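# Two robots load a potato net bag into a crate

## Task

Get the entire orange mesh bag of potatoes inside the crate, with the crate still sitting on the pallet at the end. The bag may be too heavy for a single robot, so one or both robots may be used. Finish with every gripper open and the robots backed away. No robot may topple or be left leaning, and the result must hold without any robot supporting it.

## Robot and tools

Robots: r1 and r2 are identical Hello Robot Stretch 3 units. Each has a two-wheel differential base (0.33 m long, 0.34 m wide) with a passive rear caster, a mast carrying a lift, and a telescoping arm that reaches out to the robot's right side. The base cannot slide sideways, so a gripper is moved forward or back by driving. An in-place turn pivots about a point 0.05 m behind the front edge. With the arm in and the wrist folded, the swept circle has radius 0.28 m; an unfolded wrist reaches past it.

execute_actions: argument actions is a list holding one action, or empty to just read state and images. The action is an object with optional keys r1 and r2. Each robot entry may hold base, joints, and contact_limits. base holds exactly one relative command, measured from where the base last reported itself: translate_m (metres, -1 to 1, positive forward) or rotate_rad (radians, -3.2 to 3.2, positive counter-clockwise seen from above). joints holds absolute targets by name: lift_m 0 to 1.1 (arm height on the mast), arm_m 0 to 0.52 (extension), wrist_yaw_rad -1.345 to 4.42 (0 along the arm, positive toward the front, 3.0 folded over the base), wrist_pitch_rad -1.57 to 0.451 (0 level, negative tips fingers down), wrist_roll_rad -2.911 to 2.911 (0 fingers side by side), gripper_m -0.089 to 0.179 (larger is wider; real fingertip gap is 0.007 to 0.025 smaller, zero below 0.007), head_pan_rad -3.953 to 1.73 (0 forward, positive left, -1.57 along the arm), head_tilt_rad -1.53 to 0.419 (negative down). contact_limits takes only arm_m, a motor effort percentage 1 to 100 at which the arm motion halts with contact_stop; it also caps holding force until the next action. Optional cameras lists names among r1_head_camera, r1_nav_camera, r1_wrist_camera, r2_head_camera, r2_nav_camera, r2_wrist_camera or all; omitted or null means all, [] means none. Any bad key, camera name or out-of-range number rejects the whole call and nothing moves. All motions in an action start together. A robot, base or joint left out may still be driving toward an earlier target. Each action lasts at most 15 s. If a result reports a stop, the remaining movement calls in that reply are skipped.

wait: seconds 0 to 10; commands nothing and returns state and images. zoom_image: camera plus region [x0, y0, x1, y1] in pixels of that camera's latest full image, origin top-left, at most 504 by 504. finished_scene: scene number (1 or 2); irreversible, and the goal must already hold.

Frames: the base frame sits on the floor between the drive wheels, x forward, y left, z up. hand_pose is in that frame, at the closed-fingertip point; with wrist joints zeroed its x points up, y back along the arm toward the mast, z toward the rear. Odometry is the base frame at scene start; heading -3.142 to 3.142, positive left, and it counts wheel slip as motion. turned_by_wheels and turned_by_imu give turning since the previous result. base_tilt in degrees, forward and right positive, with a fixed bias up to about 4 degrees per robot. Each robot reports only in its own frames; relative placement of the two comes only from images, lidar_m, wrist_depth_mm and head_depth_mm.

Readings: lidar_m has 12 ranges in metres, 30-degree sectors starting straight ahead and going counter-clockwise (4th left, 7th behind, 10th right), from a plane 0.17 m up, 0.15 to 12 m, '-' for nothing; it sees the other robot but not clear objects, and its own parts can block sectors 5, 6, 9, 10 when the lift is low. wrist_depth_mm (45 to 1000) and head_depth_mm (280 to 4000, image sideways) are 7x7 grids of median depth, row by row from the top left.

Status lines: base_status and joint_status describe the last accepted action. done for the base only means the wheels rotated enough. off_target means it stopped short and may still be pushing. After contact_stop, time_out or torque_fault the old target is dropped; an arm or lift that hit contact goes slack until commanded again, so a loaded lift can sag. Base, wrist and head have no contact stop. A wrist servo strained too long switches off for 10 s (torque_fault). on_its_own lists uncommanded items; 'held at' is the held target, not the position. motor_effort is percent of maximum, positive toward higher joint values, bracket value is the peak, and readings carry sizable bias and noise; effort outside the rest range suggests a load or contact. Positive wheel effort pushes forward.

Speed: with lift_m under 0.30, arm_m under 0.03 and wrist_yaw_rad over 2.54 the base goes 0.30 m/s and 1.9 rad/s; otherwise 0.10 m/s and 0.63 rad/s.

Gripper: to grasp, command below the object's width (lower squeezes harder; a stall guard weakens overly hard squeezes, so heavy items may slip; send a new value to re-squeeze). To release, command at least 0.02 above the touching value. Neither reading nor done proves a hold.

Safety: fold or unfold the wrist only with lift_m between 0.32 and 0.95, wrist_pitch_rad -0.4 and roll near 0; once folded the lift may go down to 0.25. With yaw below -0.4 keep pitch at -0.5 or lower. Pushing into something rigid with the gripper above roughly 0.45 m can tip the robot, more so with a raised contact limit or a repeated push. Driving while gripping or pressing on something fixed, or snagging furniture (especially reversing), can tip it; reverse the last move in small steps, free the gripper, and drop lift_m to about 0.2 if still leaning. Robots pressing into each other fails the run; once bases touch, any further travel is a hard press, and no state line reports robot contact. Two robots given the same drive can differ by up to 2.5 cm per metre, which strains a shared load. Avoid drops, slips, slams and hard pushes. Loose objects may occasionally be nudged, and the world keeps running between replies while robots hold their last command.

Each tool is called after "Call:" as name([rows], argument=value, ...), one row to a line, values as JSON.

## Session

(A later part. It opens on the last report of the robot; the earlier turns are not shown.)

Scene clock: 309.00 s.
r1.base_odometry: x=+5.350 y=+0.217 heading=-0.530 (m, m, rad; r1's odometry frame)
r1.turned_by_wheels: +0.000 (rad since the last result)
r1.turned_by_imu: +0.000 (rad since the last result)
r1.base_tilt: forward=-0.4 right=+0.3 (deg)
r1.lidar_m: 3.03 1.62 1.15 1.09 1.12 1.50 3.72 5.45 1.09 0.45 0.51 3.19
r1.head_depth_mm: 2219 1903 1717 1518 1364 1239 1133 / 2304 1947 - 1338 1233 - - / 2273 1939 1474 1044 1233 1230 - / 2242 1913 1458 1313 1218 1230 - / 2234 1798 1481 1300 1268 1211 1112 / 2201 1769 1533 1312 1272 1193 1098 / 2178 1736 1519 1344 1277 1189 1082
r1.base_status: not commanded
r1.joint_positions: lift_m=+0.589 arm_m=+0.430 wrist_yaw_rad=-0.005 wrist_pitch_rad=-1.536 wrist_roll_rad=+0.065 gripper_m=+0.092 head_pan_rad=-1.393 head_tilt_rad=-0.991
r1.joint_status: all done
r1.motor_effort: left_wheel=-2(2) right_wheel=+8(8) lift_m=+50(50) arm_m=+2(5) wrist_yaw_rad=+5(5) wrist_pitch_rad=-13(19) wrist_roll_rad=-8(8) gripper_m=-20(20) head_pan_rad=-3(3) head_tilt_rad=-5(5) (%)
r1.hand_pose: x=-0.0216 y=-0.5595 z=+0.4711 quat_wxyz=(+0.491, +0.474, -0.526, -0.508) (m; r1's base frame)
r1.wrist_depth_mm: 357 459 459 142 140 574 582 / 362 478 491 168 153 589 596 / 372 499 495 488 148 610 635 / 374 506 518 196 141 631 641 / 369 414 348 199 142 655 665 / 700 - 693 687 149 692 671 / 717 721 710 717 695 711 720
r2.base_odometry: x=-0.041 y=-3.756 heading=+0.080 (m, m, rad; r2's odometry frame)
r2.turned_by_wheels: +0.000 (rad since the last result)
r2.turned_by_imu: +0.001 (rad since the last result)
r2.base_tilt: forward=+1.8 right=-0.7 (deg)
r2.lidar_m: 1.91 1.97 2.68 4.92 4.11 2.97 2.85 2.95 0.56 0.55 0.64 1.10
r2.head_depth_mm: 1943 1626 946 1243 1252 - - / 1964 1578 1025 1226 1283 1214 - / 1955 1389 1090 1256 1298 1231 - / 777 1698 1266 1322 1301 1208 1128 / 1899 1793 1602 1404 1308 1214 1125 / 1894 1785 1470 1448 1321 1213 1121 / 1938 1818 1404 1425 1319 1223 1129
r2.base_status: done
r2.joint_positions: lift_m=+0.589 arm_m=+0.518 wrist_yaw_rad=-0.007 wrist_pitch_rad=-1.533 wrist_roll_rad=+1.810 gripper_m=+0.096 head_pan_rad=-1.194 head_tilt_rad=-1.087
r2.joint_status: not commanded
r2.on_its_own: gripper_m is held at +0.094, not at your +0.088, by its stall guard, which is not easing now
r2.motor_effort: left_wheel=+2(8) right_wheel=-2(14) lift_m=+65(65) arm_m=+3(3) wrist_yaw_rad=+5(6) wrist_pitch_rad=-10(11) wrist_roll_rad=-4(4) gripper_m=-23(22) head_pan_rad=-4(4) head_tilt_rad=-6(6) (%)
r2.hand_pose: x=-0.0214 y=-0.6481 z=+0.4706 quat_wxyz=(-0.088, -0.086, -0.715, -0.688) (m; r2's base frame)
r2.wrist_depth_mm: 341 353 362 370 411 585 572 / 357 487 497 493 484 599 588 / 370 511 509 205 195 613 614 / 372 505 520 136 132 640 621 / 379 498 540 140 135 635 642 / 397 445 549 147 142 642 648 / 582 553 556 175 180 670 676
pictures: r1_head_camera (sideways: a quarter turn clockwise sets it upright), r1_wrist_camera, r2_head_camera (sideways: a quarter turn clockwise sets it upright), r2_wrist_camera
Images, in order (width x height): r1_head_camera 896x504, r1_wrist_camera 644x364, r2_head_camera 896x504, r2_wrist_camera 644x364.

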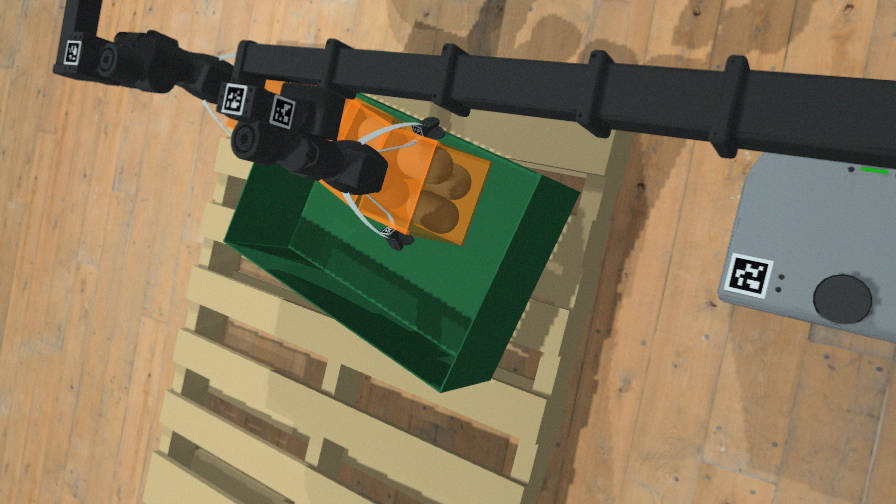

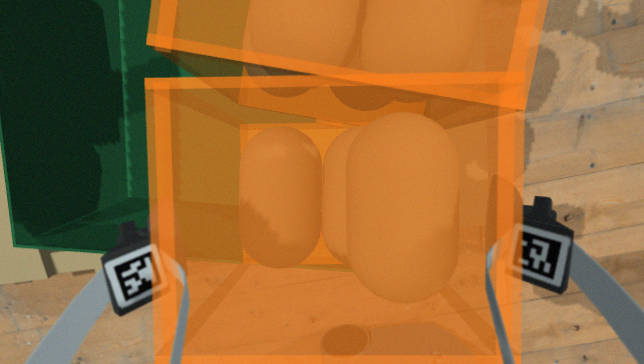

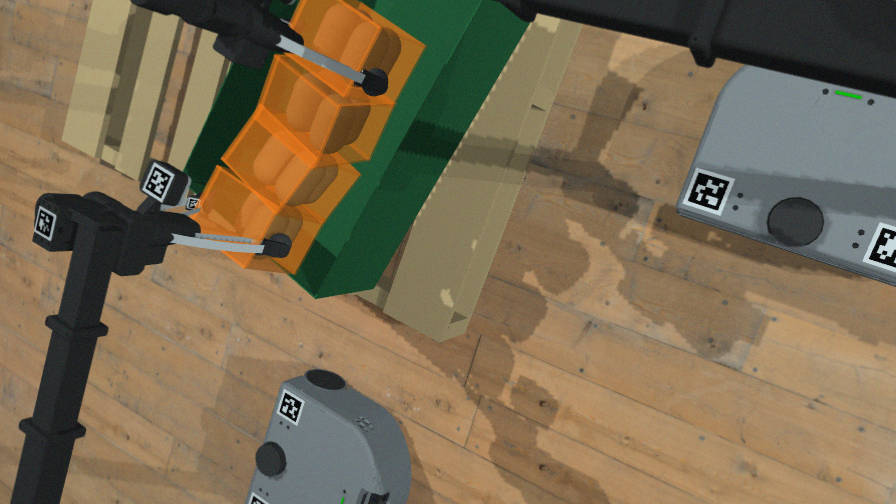

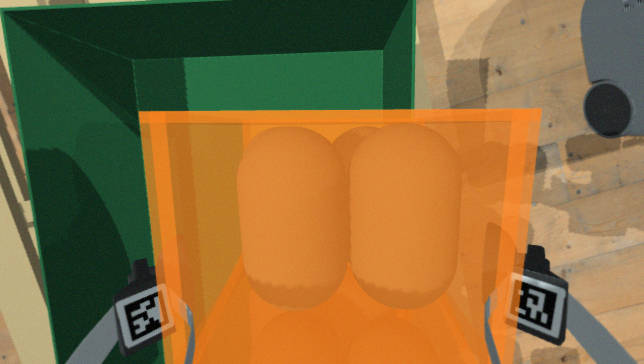

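Call:
execute_actions([
  {"r1":{"base":{"translate_m":0.04},"joints":{"wrist_roll_rad":0.1}},"r2":{"joints":{"wrist_pitch_rad":-1.4}}},
])

Scene clock: 327.10 s.
r1.base_odometry: x=+5.384 y=+0.197 heading=-0.531 (m, m, rad; r1's odometry frame)
r1.turned_by_wheels: +0.000 (rad since the last result)
r1.turned_by_imu: +0.000 (rad since the last result)
r1.base_tilt: forward=-0.3 right=+0.1 (deg)
r1.lidar_m: 2.99 1.62 1.15 1.09 1.12 1.49 3.70 1.27 0.46 0.46 0.52 3.16
r1.head_depth_mm: 2339 910 1717 1525 1370 1238 1126 / 2303 1995 - 1356 1235 - - / 2261 1932 1486 1046 1212 1236 - / 2243 1917 1453 1321 1230 1226 - / 2220 1794 1527 1252 1276 1206 1113 / 2203 1759 1512 1390 1274 1195 1094 / 2173 1731 1526 1352 1283 1189 1088
r1.base_status: done
r1.joint_positions: lift_m=+0.589 arm_m=+0.430 wrist_yaw_rad=-0.005 wrist_pitch_rad=-1.533 wrist_roll_rad=+0.115 gripper_m=+0.092 head_pan_rad=-1.393 head_tilt_rad=-0.991
r1.joint_status: all done
r1.motor_effort: left_wheel=-3(5) right_wheel=+10(13) lift_m=+50(50) arm_m=+2(2) wrist_yaw_rad=+4(5) wrist_pitch_rad=-15(15) wrist_roll_rad=-8(9) gripper_m=-19(20) head_pan_rad=-3(3) head_tilt_rad=-5(5) (%)
r1.hand_pose: x=-0.0216 y=-0.5604 z=+0.4711 quat_wxyz=(+0.478, +0.460, -0.539, -0.519) (m; r1's base frame)
r1.wrist_depth_mm: 333 459 464 142 142 477 580 / 344 459 481 163 154 492 605 / 358 469 499 486 148 506 616 / 370 470 511 196 142 513 635 / 533 405 345 199 143 666 647 / 564 - 683 686 150 678 683 / 722 716 730 711 - 707 706
r2.base_odometry: x=-0.041 y=-3.756 heading=+0.080 (m, m, rad; r2's odometry frame)
r2.turned_by_wheels: +0.000 (rad since the last result)
r2.turned_by_imu: +0.001 (rad since the last result)
r2.base_tilt: forward=+1.8 right=-0.7 (deg)
r2.lidar_m: 1.91 1.98 2.68 4.93 4.13 2.97 2.86 2.95 0.55 0.55 0.64 1.13
r2.head_depth_mm: 1943 1622 979 1270 1246 - - / 1971 1576 1028 1232 1274 1207 - / 1923 1119 1361 1255 1294 1233 - / 789 1728 1289 1313 1303 1209 1128 / 1907 1779 1592 1394 1317 1205 1113 / 1929 1789 1469 1449 1307 1216 1126 / 1987 1803 1407 1458 1330 1216 1128
r2.base_status: not commanded
r2.joint_positions: lift_m=+0.589 arm_m=+0.518 wrist_yaw_rad=-0.008 wrist_pitch_rad=-1.402 wrist_roll_rad=+1.819 gripper_m=+0.096 head_pan_rad=-1.194 head_tilt_rad=-1.087
r2.joint_status: all done
r2.on_its_own: gripper_m is held at +0.094, not at your +0.088, by its stall guard, which is not easing now
r2.motor_effort: left_wheel=+3(3) right_wheel=-5(4) lift_m=+65(65) arm_m=+4(3) wrist_yaw_rad=+5(6) wrist_pitch_rad=+1(10) wrist_roll_rad=-8(8) gripper_m=-23(24) head_pan_rad=-5(3) head_tilt_rad=-6(6) (%)
r2.hand_pose: x=-0.0216 y=-0.6818 z=+0.4709 quat_wxyz=(-0.097, -0.083, -0.758, -0.640) (m; r2's base frame)
r2.wrist_depth_mm: 573 377 406 414 425 547 528 / 599 417 509 488 472 566 540 / 613 415 525 193 145 564 545 / 637 435 535 134 131 578 563 / 666 437 561 137 134 487 586 / 703 653 572 146 142 498 589 / 718 481 604 176 179 528 598
pictures: r1_head_camera (sideways: a quarter turn clockwise sets it upright), r1_nav_camera (sideways: a quarter turn counterclockwise sets it upright), r1_wrist_camera, r2_head_camera (sideways: a quarter turn clockwise sets it upright), r2_nav_camera (sideways: a quarter turn counterclockwise sets it upright), r2_wrist_camera
Images, in order (width x height): r1_head_camera 896x504, r1_nav_camera 672x504, r1_wrist_camera 644x364, r2_head_camera 896x504, r2_nav_camera 672x504, r2_wrist_camera 644x364.

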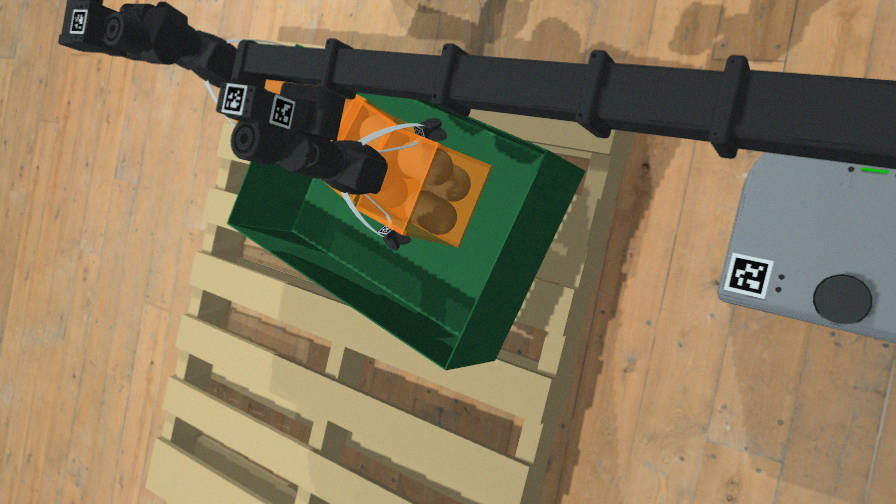

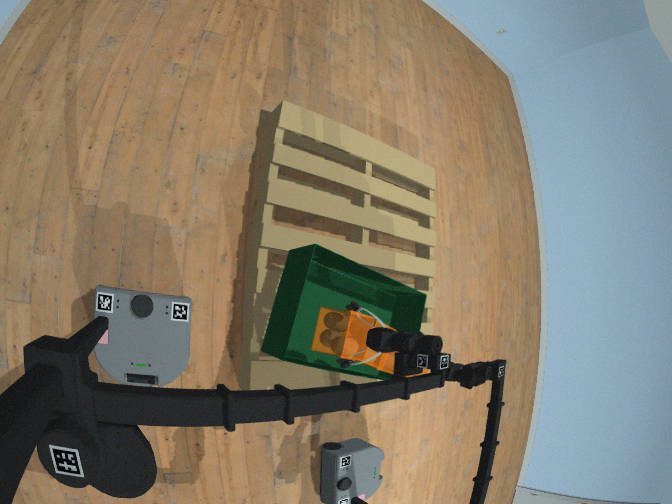

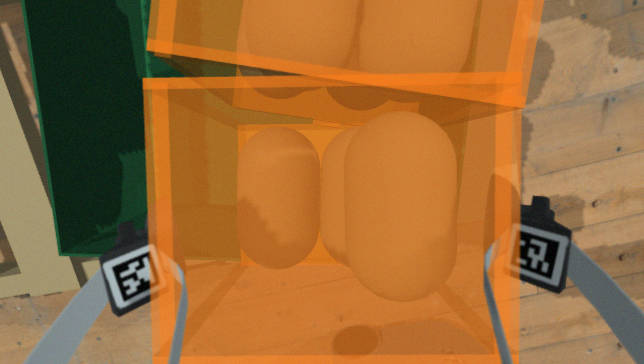

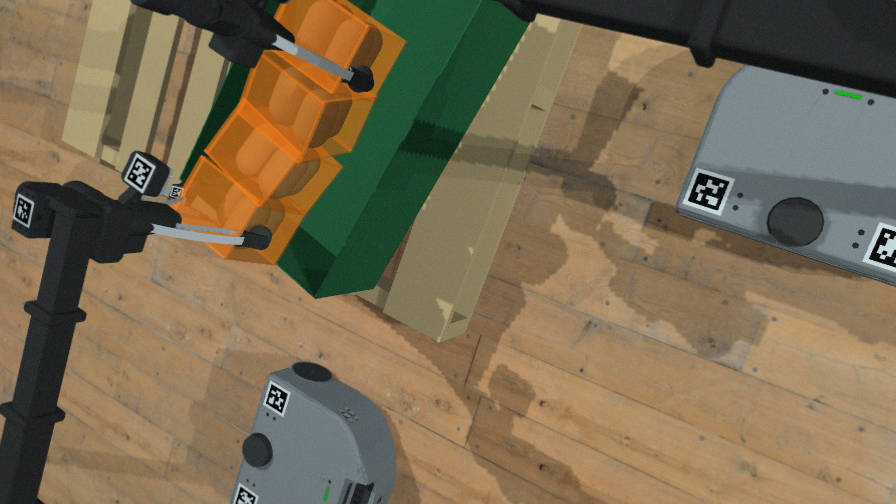

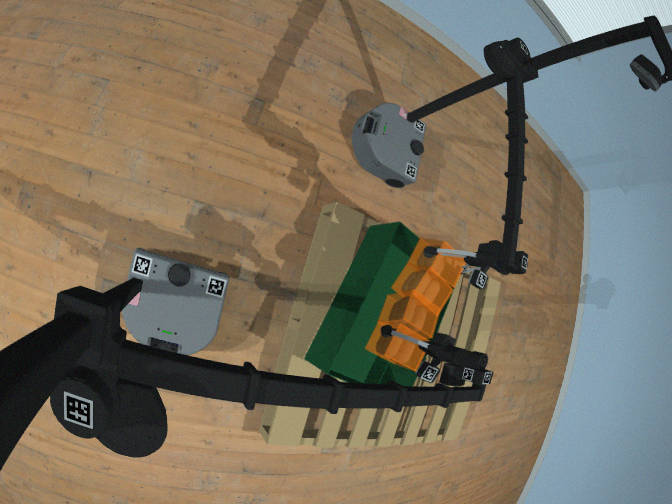

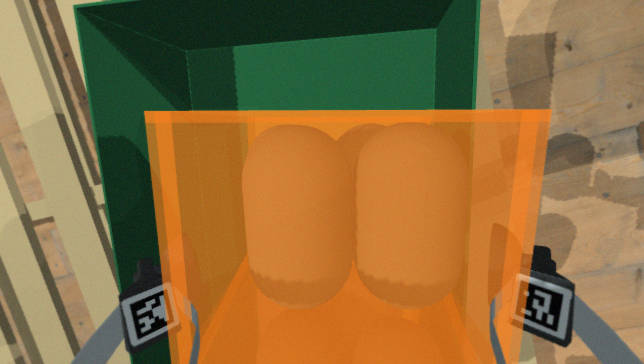

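Call:
execute_actions([
  {"r1":{"joints":{"arm_m":0.49,"lift_m":0.52}},"r2":{"base":{"translate_m":-0.06},"joints":{"lift_m":0.52}}},
], cameras=["r1_wrist_camera","r2_wrist_camera","r2_head_camera"])

Scene clock: 340.23 s.
r1.base_odometry: x=+5.384 y=+0.197 heading=-0.531 (m, m, rad; r1's odometry frame)
r1.turned_by_wheels: +0.000 (rad since the last result)
r1.turned_by_imu: +0.001 (rad since the last result)
r1.base_tilt: forward=-0.4 right=+0.4 (deg)
r1.lidar_m: 2.99 1.62 1.15 1.09 1.12 1.49 3.71 5.42 0.46 0.46 0.52 3.15
r1.head_depth_mm: 2333 1676 1669 1498 1364 1232 1130 / 2308 1965 - 1336 1255 1230 1115 / 2265 1943 1478 1290 1215 1237 - / 2231 1918 1457 1329 1233 1227 - / 2214 1792 1527 1256 1269 1203 1110 / 2187 1765 1525 1393 1273 1194 1095 / 2160 1725 1523 1354 1281 1188 1091
r1.base_status: not commanded
r1.joint_positions: lift_m=+0.520 arm_m=+0.490 wrist_yaw_rad=-0.005 wrist_pitch_rad=-1.530 wrist_roll_rad=+0.115 gripper_m=+0.092 head_pan_rad=-1.393 head_tilt_rad=-0.991
r1.joint_status: all done
r1.motor_effort: left_wheel=-3(3) right_wheel=+10(11) lift_m=+35(49) arm_m=+3(3) wrist_yaw_rad=+4(5) wrist_pitch_rad=-16(17) wrist_roll_rad=-8(8) gripper_m=-20(20) head_pan_rad=-2(3) head_tilt_rad=-5(5) (%)
r1.hand_pose: x=-0.0216 y=-0.6210 z=+0.4016 quat_wxyz=(+0.479, +0.459, -0.539, -0.519) (m; r1's base frame)
r1.wrist_depth_mm: 302 405 404 142 142 263 519 / 309 416 414 162 153 282 530 / 313 429 427 425 149 303 544 / 312 446 439 197 142 328 567 / 307 393 447 199 143 315 584 / 301 - 398 379 149 323 602 / 292 302 301 307 313 624 629
r2.base_odometry: x=-0.100 y=-3.761 heading=+0.081 (m, m, rad; r2's odometry frame)
r2.turned_by_wheels: +0.000 (rad since the last result)
r2.turned_by_imu: +0.001 (rad since the last result)
r2.base_tilt: forward=+1.8 right=-0.7 (deg)
r2.lidar_m: 1.97 2.04 2.76 4.91 4.04 2.91 2.80 2.89 3.92 0.54 0.62 1.17
r2.head_depth_mm: 1950 1609 1018 1272 1260 - 1094 / 1964 1574 1094 1223 1279 1219 - / 1984 1388 1158 1249 1295 1223 - / 2005 1412 1320 1308 1310 1208 1126 / 2031 1763 1543 1373 1311 1210 1119 / 2012 1785 1539 1443 1329 1211 1124 / 1958 1811 1427 1446 1324 1217 1128
r2.base_status: done
r2.joint_positions: lift_m=+0.520 arm_m=+0.518 wrist_yaw_rad=-0.008 wrist_pitch_rad=-1.402 wrist_roll_rad=+1.819 gripper_m=+0.096 head_pan_rad=-1.194 head_tilt_rad=-1.087
r2.joint_status: all done
r2.on_its_own: gripper_m is held at +0.094, not at your +0.088, by its stall guard, which is not easing now
r2.motor_effort: left_wheel=+2(6) right_wheel=-3(11) lift_m=+34(62) arm_m=+3(2) wrist_yaw_rad=+7(6) wrist_pitch_rad=+1(1) wrist_roll_rad=-8(7) gripper_m=-24(23) head_pan_rad=-4(4) head_tilt_rad=-7(6) (%)
r2.hand_pose: x=-0.0216 y=-0.6818 z=+0.4021 quat_wxyz=(-0.097, -0.083, -0.758, -0.640) (m; r2's base frame)
r2.wrist_depth_mm: 477 445 294 268 269 228 462 / 304 368 437 412 399 270 477 / 318 397 453 191 144 306 487 / 327 397 474 134 130 271 502 / 550 390 487 137 134 309 513 / 566 355 509 146 142 308 525 / 612 419 520 176 178 356 537
pictures: r1_wrist_camera, r2_head_camera (sideways: a quarter turn clockwise sets it upright), r2_wrist_camera
Images, in order (width x height): r1_wrist_camera 644x364, r2_head_camera 896x504, r2_wrist_camera 644x364.

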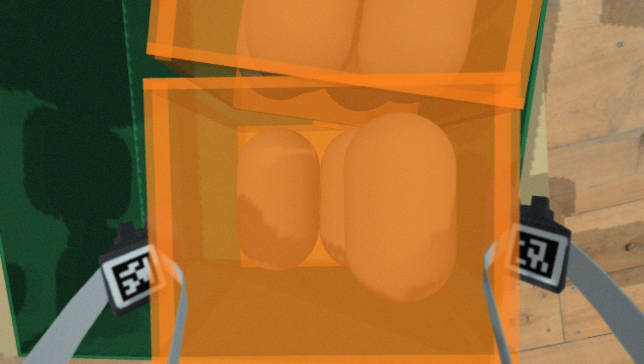

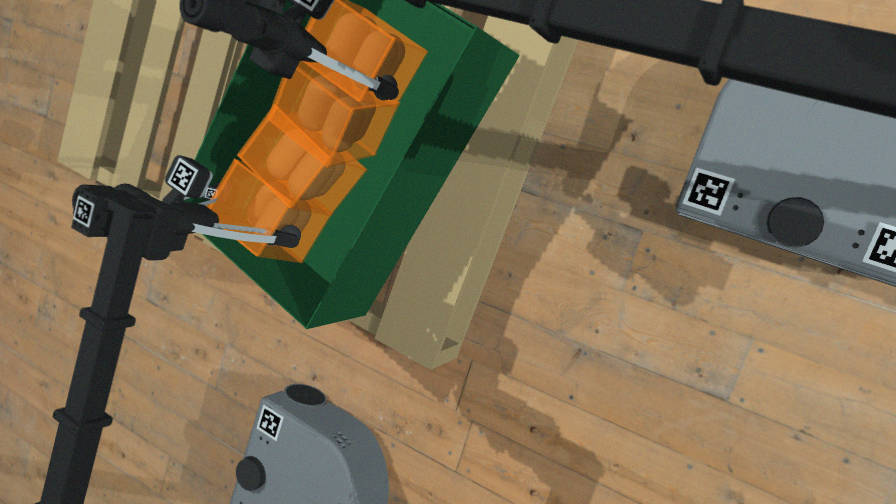

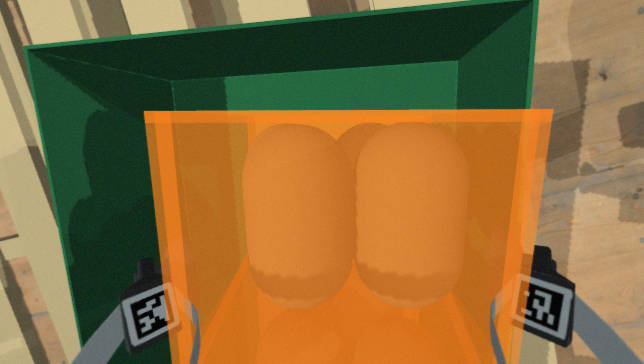

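Call:
execute_actions([
  {"r1":{"base":{"translate_m":0.025},"joints":{"lift_m":0.44}},"r2":{"joints":{"lift_m":0.44}}},
], cameras=["r1_wrist_camera","r2_wrist_camera","r2_head_camera"])

Scene clock: 345.10 s.
r1.base_odometry: x=+5.406 y=+0.184 heading=-0.531 (m, m, rad; r1's odometry frame)
r1.turned_by_wheels: -0.001 (rad since the last result)
r1.turned_by_imu: +0.000 (rad since the last result)
r1.base_tilt: forward=-0.4 right=+0.3 (deg)
r1.lidar_m: 2.98 1.62 1.15 1.09 1.12 1.49 3.72 5.40 0.46 0.46 0.53 3.14
r1.head_depth_mm: 2348 1029 1631 1473 1348 1239 1122 / 2318 1950 1307 1321 1216 1225 1131 / 2264 1949 1455 1281 1206 1236 - / 2244 1912 1452 1318 1236 1230 - / 2204 1782 1524 1270 1269 1206 1116 / 2193 1751 1515 1383 1280 1194 1096 / 2174 1727 1520 1352 1280 1190 1087
r1.base_status: done
r1.joint_positions: lift_m=+0.440 arm_m=+0.490 wrist_yaw_rad=-0.008 wrist_pitch_rad=-1.528 wrist_roll_rad=+0.123 gripper_m=+0.092 head_pan_rad=-1.393 head_tilt_rad=-0.991
r1.joint_status: all done
r1.motor_effort: left_wheel=-5(5) right_wheel=+15(18) lift_m=+35(36) arm_m=+2(3) wrist_yaw_rad=+8(8) wrist_pitch_rad=-16(16) wrist_roll_rad=-13(13) gripper_m=-20(20) head_pan_rad=-2(2) head_tilt_rad=-5(5) (%)
r1.hand_pose: x=-0.0215 y=-0.6217 z=+0.3216 quat_wxyz=(+0.476, +0.456, -0.542, -0.521) (m; r1's base frame)
r1.wrist_depth_mm: 283 332 328 139 139 267 202 / 285 341 341 197 155 304 203 / 284 352 351 205 144 303 200 / 283 359 357 195 139 300 200 / 284 356 374 201 142 351 191 / 287 - 384 379 154 298 191 / 274 297 299 303 303 282 209
r2.base_odometry: x=-0.100 y=-3.761 heading=+0.081 (m, m, rad; r2's odometry frame)
r2.turned_by_wheels: +0.000 (rad since the last result)
r2.turned_by_imu: +0.001 (rad since the last result)
r2.base_tilt: forward=+1.8 right=-0.7 (deg)
r2.lidar_m: 1.97 2.04 2.76 4.92 4.01 2.91 2.81 2.88 3.92 0.54 0.62 1.18
r2.head_depth_mm: 1960 1595 1284 1221 1256 1187 1103 / 1959 1580 1360 1196 1275 1220 - / 1977 1323 1252 1257 1301 1228 - / 2012 1293 1316 1315 1307 1205 1129 / 2009 1723 1555 1365 1312 1204 1123 / 2022 1765 1525 1438 1322 1213 1123 / 2036 1811 1427 1452 1328 1220 1122
r2.base_status: not commanded
r2.joint_positions: lift_m=+0.440 arm_m=+0.518 wrist_yaw_rad=-0.009 wrist_pitch_rad=-1.393 wrist_roll_rad=+1.823 gripper_m=+0.096 head_pan_rad=-1.194 head_tilt_rad=-1.087
r2.joint_status: all done
r2.on_its_own: gripper_m is held at +0.094, not at your +0.088, by its stall guard, which is not easing now
r2.motor_effort: left_wheel=+2(2) right_wheel=-5(5) lift_m=+34(35) arm_m=+2(3) wrist_yaw_rad=+8(8) wrist_pitch_rad=-2(2) wrist_roll_rad=-9(9) gripper_m=-23(24) head_pan_rad=-3(4) head_tilt_rad=-6(5) (%)
r2.hand_pose: x=-0.0217 y=-0.6841 z=+0.3222 quat_wxyz=(-0.099, -0.085, -0.760, -0.636) (m; r2's base frame)
r2.wrist_depth_mm: 215 221 230 241 250 224 143 / 297 362 360 340 324 248 152 / 294 384 371 190 143 250 153 / 294 392 385 134 131 226 163 / 292 392 400 137 135 255 165 / 293 351 412 148 142 321 434 / 292 401 431 173 189 255 447
pictures: r1_wrist_camera, r2_head_camera (sideways: a quarter turn clockwise sets it upright), r2_wrist_camera
Images, in order (width x height): r1_wrist_camera 644x364, r2_head_camera 896x504, r2_wrist_camera 644x364.

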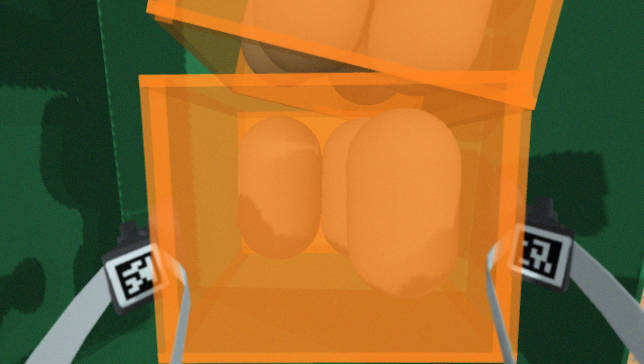

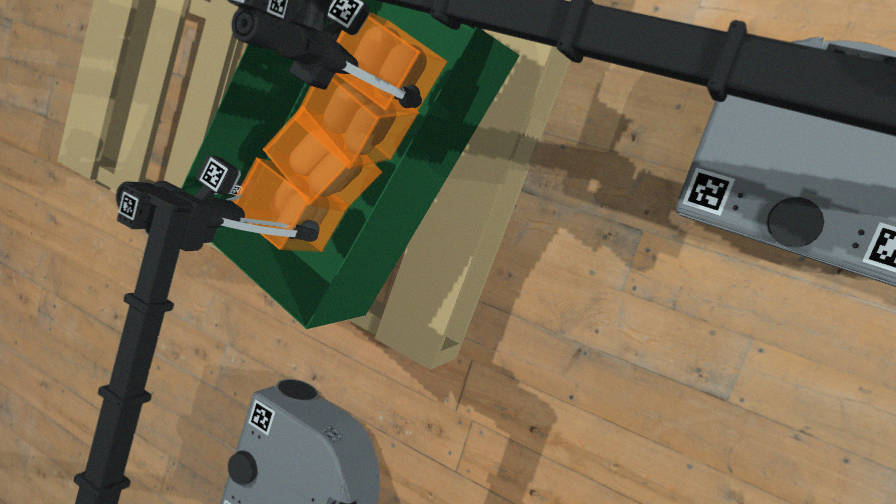

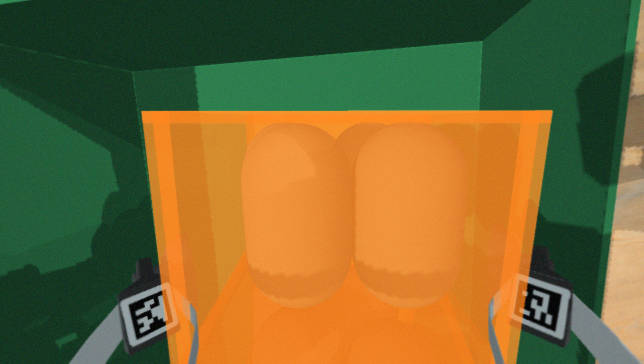

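Call:
execute_actions([
  {"r1":{"joints":{"lift_m":0.35}},"r2":{"joints":{"lift_m":0.35}}},
], cameras=["r1_wrist_camera","r2_wrist_camera","r2_head_camera"])

Scene clock: 348.77 s.
r1.base_odometry: x=+5.406 y=+0.184 heading=-0.531 (m, m, rad; r1's odometry frame)
r1.turned_by_wheels: +0.000 (rad since the last result)
r1.turned_by_imu: +0.001 (rad since the last result)
r1.base_tilt: forward=-0.5 right=+0.2 (deg)
r1.lidar_m: 2.98 1.62 1.15 1.09 1.12 1.49 3.71 5.43 0.46 0.46 0.52 3.12
r1.head_depth_mm: 2349 1976 1629 1477 1348 1234 1132 / 2310 1935 1361 1333 1224 1228 1131 / 2273 1928 1461 1255 1203 1232 - / 2240 1909 1454 1334 1232 1227 - / 2214 1779 1524 1264 1287 1205 1113 / 2205 1756 1516 1378 1272 1194 1097 / 2161 1730 1510 1354 1281 1188 1093
r1.base_status: not commanded
r1.joint_positions: lift_m=+0.350 arm_m=+0.490 wrist_yaw_rad=-0.008 wrist_pitch_rad=-1.536 wrist_roll_rad=+0.124 gripper_m=+0.092 head_pan_rad=-1.393 head_tilt_rad=-0.991
r1.joint_status: all done
r1.motor_effort: left_wheel=-4(5) right_wheel=+11(15) lift_m=+32(34) arm_m=+2(1) wrist_yaw_rad=+8(8) wrist_pitch_rad=-13(16) wrist_roll_rad=-13(13) gripper_m=-20(21) head_pan_rad=-3(2) head_tilt_rad=-5(5) (%)
r1.hand_pose: x=-0.0215 y=-0.6196 z=+0.2318 quat_wxyz=(+0.474, +0.458, -0.540, -0.523) (m; r1's base frame)
r1.wrist_depth_mm: 247 246 242 136 135 244 203 / 255 254 254 203 155 251 202 / 264 262 257 198 142 260 201 / 270 271 267 195 138 267 199 / 276 279 277 201 142 277 190 / 287 - 290 290 155 285 190 / 269 293 293 297 294 277 209
r2.base_odometry: x=-0.100 y=-3.761 heading=+0.080 (m, m, rad; r2's odometry frame)
r2.turned_by_wheels: +0.000 (rad since the last result)
r2.turned_by_imu: +0.000 (rad since the last result)
r2.base_tilt: forward=+1.8 right=-0.7 (deg)
r2.lidar_m: 1.97 2.03 2.75 4.92 4.01 2.91 2.80 2.90 3.92 0.54 0.62 1.19
r2.head_depth_mm: 1980 1597 - 1169 1248 1183 1099 / 1974 1589 1395 1195 1281 1211 - / 1977 1369 1311 1250 1306 1226 - / 1999 1711 1310 1318 1306 1208 1131 / 2024 1719 1548 1375 1310 1211 1123 / 2041 1720 1543 1442 1325 1213 1118 / 2038 1509 1433 1453 1317 1218 1124
r2.base_status: not commanded
r2.joint_positions: lift_m=+0.350 arm_m=+0.518 wrist_yaw_rad=-0.009 wrist_pitch_rad=-1.396 wrist_roll_rad=+1.823 gripper_m=+0.096 head_pan_rad=-1.194 head_tilt_rad=-1.087
r2.joint_status: all done
r2.on_its_own: gripper_m is held at +0.094, not at your +0.088, by its stall guard, which is not easing now
r2.motor_effort: left_wheel=-5(5) right_wheel=+5(6) lift_m=+27(35) arm_m=+2(2) wrist_yaw_rad=+6(8) wrist_pitch_rad=-1(2) wrist_roll_rad=-9(9) gripper_m=-23(23) head_pan_rad=-4(4) head_tilt_rad=-7(5) (%)
r2.hand_pose: x=-0.0217 y=-0.6835 z=+0.2324 quat_wxyz=(-0.099, -0.085, -0.760, -0.637) (m; r2's base frame)
r2.wrist_depth_mm: 210 215 225 233 231 222 143 / 294 280 265 251 239 228 143 / 295 294 277 252 196 235 143 / 295 303 283 135 132 242 143 / 294 315 293 138 135 244 144 / 296 336 298 146 142 261 136 / 294 334 311 172 205 262 137
pictures: r1_wrist_camera, r2_head_camera (sideways: a quarter turn clockwise sets it upright), r2_wrist_camera
Images, in order (width x height): r1_wrist_camera 644x364, r2_head_camera 896x504, r2_wrist_camera 644x364.

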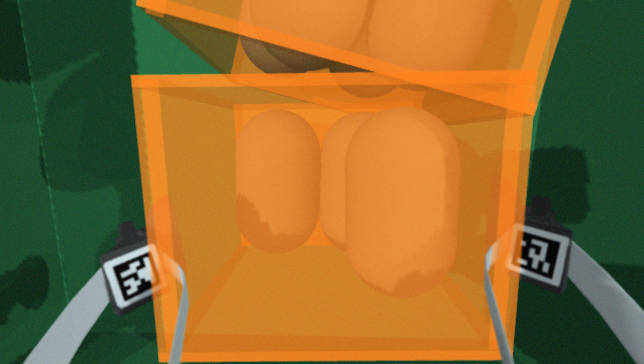

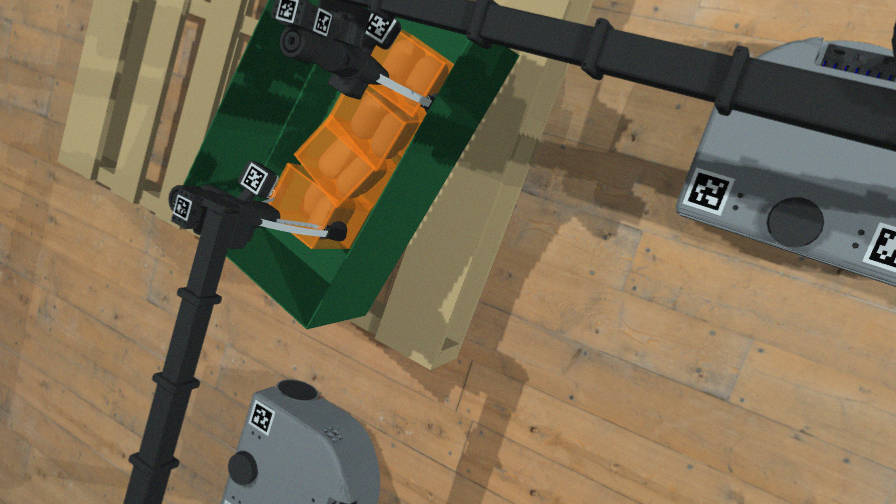

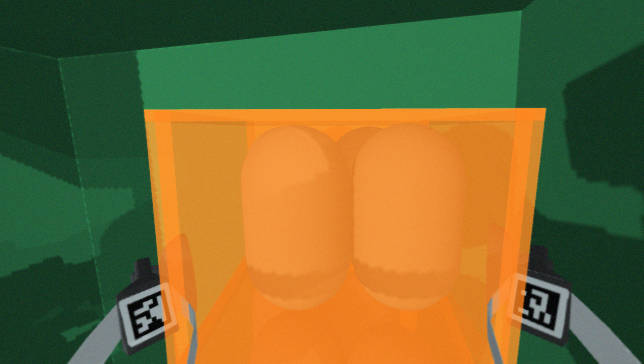

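Touching down.

Call:
execute_actions([
  {"r1":{"joints":{"lift_m":0.34,"gripper_m":0.15}},"r2":{"joints":{"gripper_m":0.15}}},
], cameras=[])

Call:
execute_actions([
  {"r1":{"joints":{"lift_m":0.5}},"r2":{"joints":{"lift_m":0.5}}},
], cameras=[])

Call:
execute_actions([
  {"r1":{"joints":{"arm_m":0.1}},"r2":{"joints":{"arm_m":0.1}}},
], cameras=["r1_head_camera","r2_head_camera"])

Scene clock: 354.07 s.
r1.base_odometry: x=+5.406 y=+0.184 heading=-0.531 (m, m, rad; r1's odometry frame)
r1.turned_by_wheels: +0.000 (rad since the last result)
r1.turned_by_imu: +0.001 (rad since the last result)
r1.base_tilt: forward=-0.5 right=+0.3 (deg)
r1.lidar_m: 2.98 1.62 1.15 1.09 1.12 1.49 3.69 5.41 0.46 0.46 0.52 3.13
r1.head_depth_mm: 2340 1964 1625 1474 1354 1235 1126 / 2301 1961 1348 1339 1219 1224 1136 / 2266 1945 1481 1276 1202 1231 - / 2253 1924 1456 1331 1235 1229 - / 2226 1782 1524 1263 1283 1207 1112 / 2183 1749 1518 1383 1274 1196 1096 / 2161 1737 1518 1362 1273 1185 1090
r1.base_status: not commanded
r1.joint_positions: lift_m=+0.340 arm_m=+0.490 wrist_yaw_rad=-0.008 wrist_pitch_rad=-1.547 wrist_roll_rad=+0.120 gripper_m=+0.150 head_pan_rad=-1.393 head_tilt_rad=-0.991
r1.joint_status: all done
r1.motor_effort: left_wheel=-2(3) right_wheel=+7(10) lift_m=+32(30) arm_m=+2(2) wrist_yaw_rad=+8(8) wrist_pitch_rad=-9(13) wrist_roll_rad=-11(13) gripper_m=-2(81) head_pan_rad=-2(4) head_tilt_rad=-5(5) (%)
r1.hand_pose: x=-0.0215 y=-0.6168 z=+0.2220 quat_wxyz=(+0.473, +0.462, -0.537, -0.525) (m; r1's base frame)
r1.wrist_depth_mm: 237 235 233 133 131 233 203 / 245 244 243 242 184 241 200 / 251 250 248 192 137 248 200 / 261 260 256 193 136 257 200 / 270 267 270 205 141 269 190 / 275 - 283 277 276 277 189 / 263 286 286 286 287 276 208
r2.base_odometry: x=-0.100 y=-3.761 heading=+0.080 (m, m, rad; r2's odometry frame)
r2.turned_by_wheels: +0.000 (rad since the last result)
r2.turned_by_imu: +0.000 (rad since the last result)
r2.base_tilt: forward=+1.8 right=-0.7 (deg)
r2.lidar_m: 1.97 2.03 2.75 4.93 4.05 2.92 2.79 2.88 3.91 0.54 0.62 1.19
r2.head_depth_mm: 1968 1613 - 1172 1247 1183 1099 / 1972 1578 1385 1193 1279 1221 - / 1991 1414 1321 1245 1306 1237 - / 2007 1777 1312 1321 1315 1212 1125 / 2021 1726 1549 1371 1321 1202 1118 / 2042 1728 1540 1453 1321 1211 1129 / 2055 1527 1423 1452 1323 1213 1127
r2.base_status: not commanded
r2.joint_positions: lift_m=+0.350 arm_m=+0.518 wrist_yaw_rad=-0.009 wrist_pitch_rad=-1.401 wrist_roll_rad=+1.821 gripper_m=+0.150 head_pan_rad=-1.194 head_tilt_rad=-1.087
r2.joint_status: all done
r2.motor_effort: left_wheel=-5(6) right_wheel=+5(5) lift_m=+27(27) arm_m=+2(2) wrist_yaw_rad=+6(8) wrist_pitch_rad=+1(1) wrist_roll_rad=-9(9) gripper_m=-3(83) head_pan_rad=-3(4) head_tilt_rad=-6(7) (%)
r2.hand_pose: x=-0.0217 y=-0.6821 z=+0.2323 quat_wxyz=(-0.098, -0.084, -0.758, -0.639) (m; r2's base frame)
r2.wrist_depth_mm: 210 217 224 232 230 219 141 / 289 279 267 255 241 228 142 / 297 290 274 193 193 234 141 / 292 302 284 134 130 222 141 / 294 314 294 138 134 246 142 / 293 329 298 146 140 262 134 / 295 336 309 173 206 263 138
pictures: none
No camera images: the call's "cameras" was empty. Leave "cameras" out to get every camera's image.

Scene clock: 356.37 s.
r1.base_odometry: x=+5.406 y=+0.184 heading=-0.531 (m, m, rad; r1's odometry frame)
r1.turned_by_wheels: +0.000 (rad since the last result)
r1.turned_by_imu: +0.001 (rad since the last result)
r1.base_tilt: forward=-0.4 right=+0.2 (deg)
r1.lidar_m: 2.98 1.62 1.15 1.09 1.13 1.50 3.69 1.35 0.46 0.46 0.53 3.13
r1.head_depth_mm: 2344 1005 1638 1472 1353 1239 1126 / 2288 1954 - 1332 1206 1230 1122 / 2283 1936 1489 1285 1214 1236 - / 2244 1906 1457 1328 1242 1228 - / 2226 1797 1520 1263 1279 1208 1116 / 2201 1739 1517 1377 1278 1196 1092 / 2169 1719 1521 1364 1281 1185 1087
r1.base_status: not commanded
r1.joint_positions: lift_m=+0.500 arm_m=+0.490 wrist_yaw_rad=-0.003 wrist_pitch_rad=-1.563 wrist_roll_rad=+0.105 gripper_m=+0.150 head_pan_rad=-1.393 head_tilt_rad=-0.991
r1.joint_status: all done
r1.motor_effort: left_wheel=+0(3) right_wheel=+0(8) lift_m=+41(53) arm_m=+2(2) wrist_yaw_rad=+4(8) wrist_pitch_rad=-3(16) wrist_roll_rad=-3(11) gripper_m=+0(3) head_pan_rad=-3(2) head_tilt_rad=-5(5) (%)
r1.hand_pose: x=-0.0216 y=-0.6127 z=+0.3820 quat_wxyz=(+0.474, +0.471, -0.528, -0.525) (m; r1's base frame)
r1.wrist_depth_mm: 280 380 381 287 372 307 239 / 281 393 399 295 390 304 510 / 284 404 409 359 413 301 524 / 286 406 431 361 424 299 546 / 288 358 435 440 446 - 572 / 290 - 355 364 370 313 585 / 279 288 291 283 289 278 628
r2.base_odometry: x=-0.100 y=-3.761 heading=+0.080 (m, m, rad; r2's odometry frame)
r2.turned_by_wheels: +0.000 (rad since the last result)
r2.turned_by_imu: +0.000 (rad since the last result)
r2.base_tilt: forward=+1.8 right=-0.8 (deg)
r2.lidar_m: 1.97 2.04 2.76 4.92 4.01 2.91 2.80 2.89 3.91 0.54 0.62 1.19
r2.head_depth_mm: 1954 1625 1362 1271 1256 - 1086 / 1972 1582 1391 1201 1270 1218 - / 1988 1379 1364 1254 1300 1226 - / 1996 1347 1313 1316 1306 1212 1133 / 2003 1780 1547 1370 1314 1208 1116 / 1936 1784 1525 1442 1321 1214 1125 / 1952 1802 1433 1448 1325 1218 1124
r2.base_status: not commanded
r2.joint_positions: lift_m=+0.499 arm_m=+0.518 wrist_yaw_rad=-0.002 wrist_pitch_rad=-1.401 wrist_roll_rad=+1.805 gripper_m=+0.150 head_pan_rad=-1.194 head_tilt_rad=-1.087
r2.joint_status: all done
r2.motor_effort: left_wheel=-2(6) right_wheel=+2(5) lift_m=+51(65) arm_m=+1(3) wrist_yaw_rad=+1(6) wrist_pitch_rad=+1(6) wrist_roll_rad=-1(9) gripper_m=+0(4) head_pan_rad=-3(3) head_tilt_rad=-6(7) (%)
r2.hand_pose: x=-0.0215 y=-0.6822 z=+0.3814 quat_wxyz=(-0.090, -0.076, -0.759, -0.640) (m; r2's base frame)
r2.wrist_depth_mm: 465 288 257 239 241 220 445 / 292 366 417 403 384 252 456 / 296 393 432 414 395 248 469 / 305 396 455 310 393 277 477 / 312 395 468 375 413 309 499 / 323 359 476 335 417 - 505 / 581 422 503 362 435 310 514
pictures: none
No camera images: the call's "cameras" was empty. Leave "cameras" out to get every camera's image.

Scene clock: 360.63 s.
r1.base_odometry: x=+5.406 y=+0.184 heading=-0.531 (m, m, rad; r1's odometry frame)
r1.turned_by_wheels: +0.000 (rad since the last result)
r1.turned_by_imu: +0.001 (rad since the last result)
r1.base_tilt: forward=-0.5 right=+0.1 (deg)
r1.lidar_m: 2.98 1.63 1.15 1.09 1.12 1.49 3.70 1.35 0.46 0.46 0.52 3.13
r1.head_depth_mm: 2342 1987 1628 1466 1341 1237 1130 / 2316 1963 1426 1326 1238 1227 1118 / 2284 1936 1473 1281 1245 1221 - / 2230 1919 1456 1339 1229 1220 - / 2233 1779 1520 1270 1281 1204 1109 / 2195 1753 1513 1381 1271 1192 1098 / 2179 1736 1511 1367 1280 1185 1092
r1.base_status: not commanded
r1.joint_positions: lift_m=+0.500 arm_m=+0.100 wrist_yaw_rad=-0.001 wrist_pitch_rad=-1.564 wrist_roll_rad=+0.102 gripper_m=+0.150 head_pan_rad=-1.393 head_tilt_rad=-0.991
r1.joint_status: all done
r1.motor_effort: left_wheel=+1(1) right_wheel=+0(0) lift_m=+41(41) arm_m=-3(3) wrist_yaw_rad=+2(3) wrist_pitch_rad=-2(3) wrist_roll_rad=-1(2) gripper_m=+0(0) head_pan_rad=-3(3) head_tilt_rad=-5(4) (%)
r1.hand_pose: x=-0.0216 y=-0.2228 z=+0.3820 quat_wxyz=(+0.475, +0.472, -0.526, -0.524) (m; r1's base frame)
r1.wrist_depth_mm: 391 402 451 503 492 500 494 / 521 524 518 521 514 509 513 / 545 537 540 533 538 535 533 / 555 561 563 557 - 555 549 / 584 575 579 - - - 568 / 612 - 606 601 - - 601 / 632 641 626 629 - - 625
r2.base_odometry: x=-0.100 y=-3.761 heading=+0.080 (m, m, rad; r2's odometry frame)
r2.turned_by_wheels: +0.000 (rad since the last result)
r2.turned_by_imu: +0.000 (rad since the last result)
r2.base_tilt: forward=+1.7 right=-0.8 (deg)
r2.lidar_m: 1.97 2.04 2.76 4.93 4.05 2.92 2.80 2.89 3.92 0.54 0.63 1.19
r2.head_depth_mm: 1956 1600 1337 1272 - - 1088 / 1981 1594 1378 1196 - 1215 - / 1985 1497 1366 1243 1304 1219 - / 2010 1770 1353 1314 1320 1208 1131 / 2013 1770 1543 1364 1308 1209 1117 / 2032 1767 1530 1444 1322 1207 1121 / 961 1797 1420 1461 1321 1220 1129
r2.base_status: not commanded
r2.joint_positions: lift_m=+0.499 arm_m=+0.100 wrist_yaw_rad=+0.000 wrist_pitch_rad=-1.400 wrist_roll_rad=+1.803 gripper_m=+0.150 head_pan_rad=-1.194 head_tilt_rad=-1.087
r2.joint_status: all done
r2.motor_effort: left_wheel=-2(2) right_wheel=+1(2) lift_m=+51(51) arm_m=-3(3) wrist_yaw_rad=+0(1) wrist_pitch_rad=+0(0) wrist_roll_rad=-1(1) gripper_m=+0(0) head_pan_rad=-5(4) head_tilt_rad=-6(5) (%)
r2.hand_pose: x=-0.0215 y=-0.2648 z=+0.3815 quat_wxyz=(-0.088, -0.075, -0.759, -0.640) (m; r2's base frame)
r2.wrist_depth_mm: 485 447 543 515 500 - - / 496 451 553 530 518 - - / 497 461 573 554 527 - - / 301 399 576 571 539 - 487 / 317 398 491 575 544 528 492 / 334 363 494 604 557 - 512 / 422 427 515 617 586 554 522
pictures: r1_head_camera (sideways: a quarter turn clockwise sets it upright), r2_head_camera (sideways: a quarter turn clockwise sets it upright)
Images, in order (width x height): r1_head_camera 896x504, r2_head_camera 896x504.

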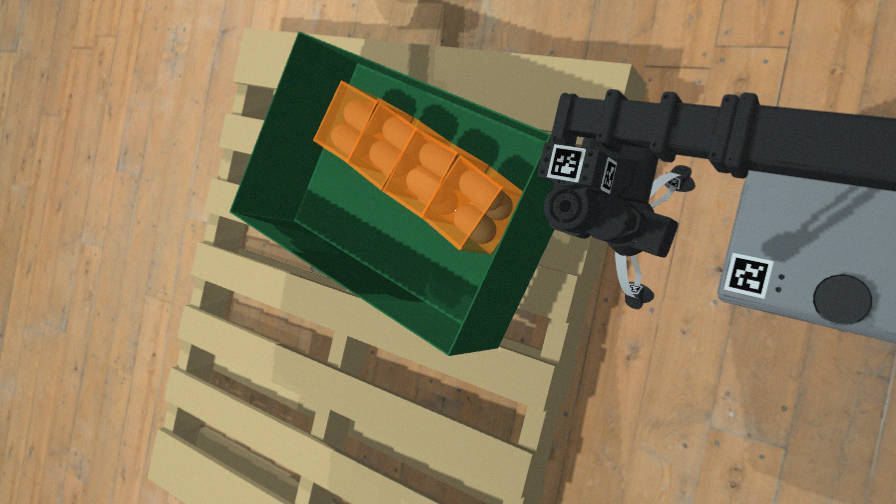

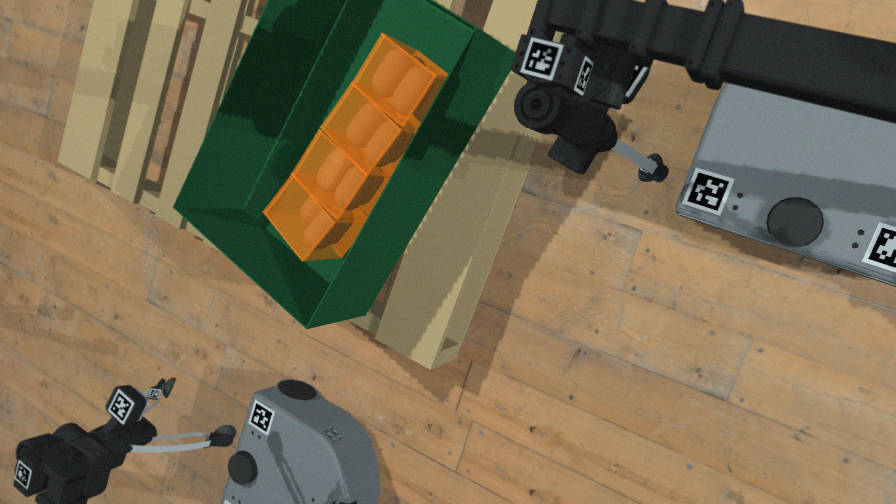

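Call:
finished_scene(scene=1)

The scene is finished: the task was done.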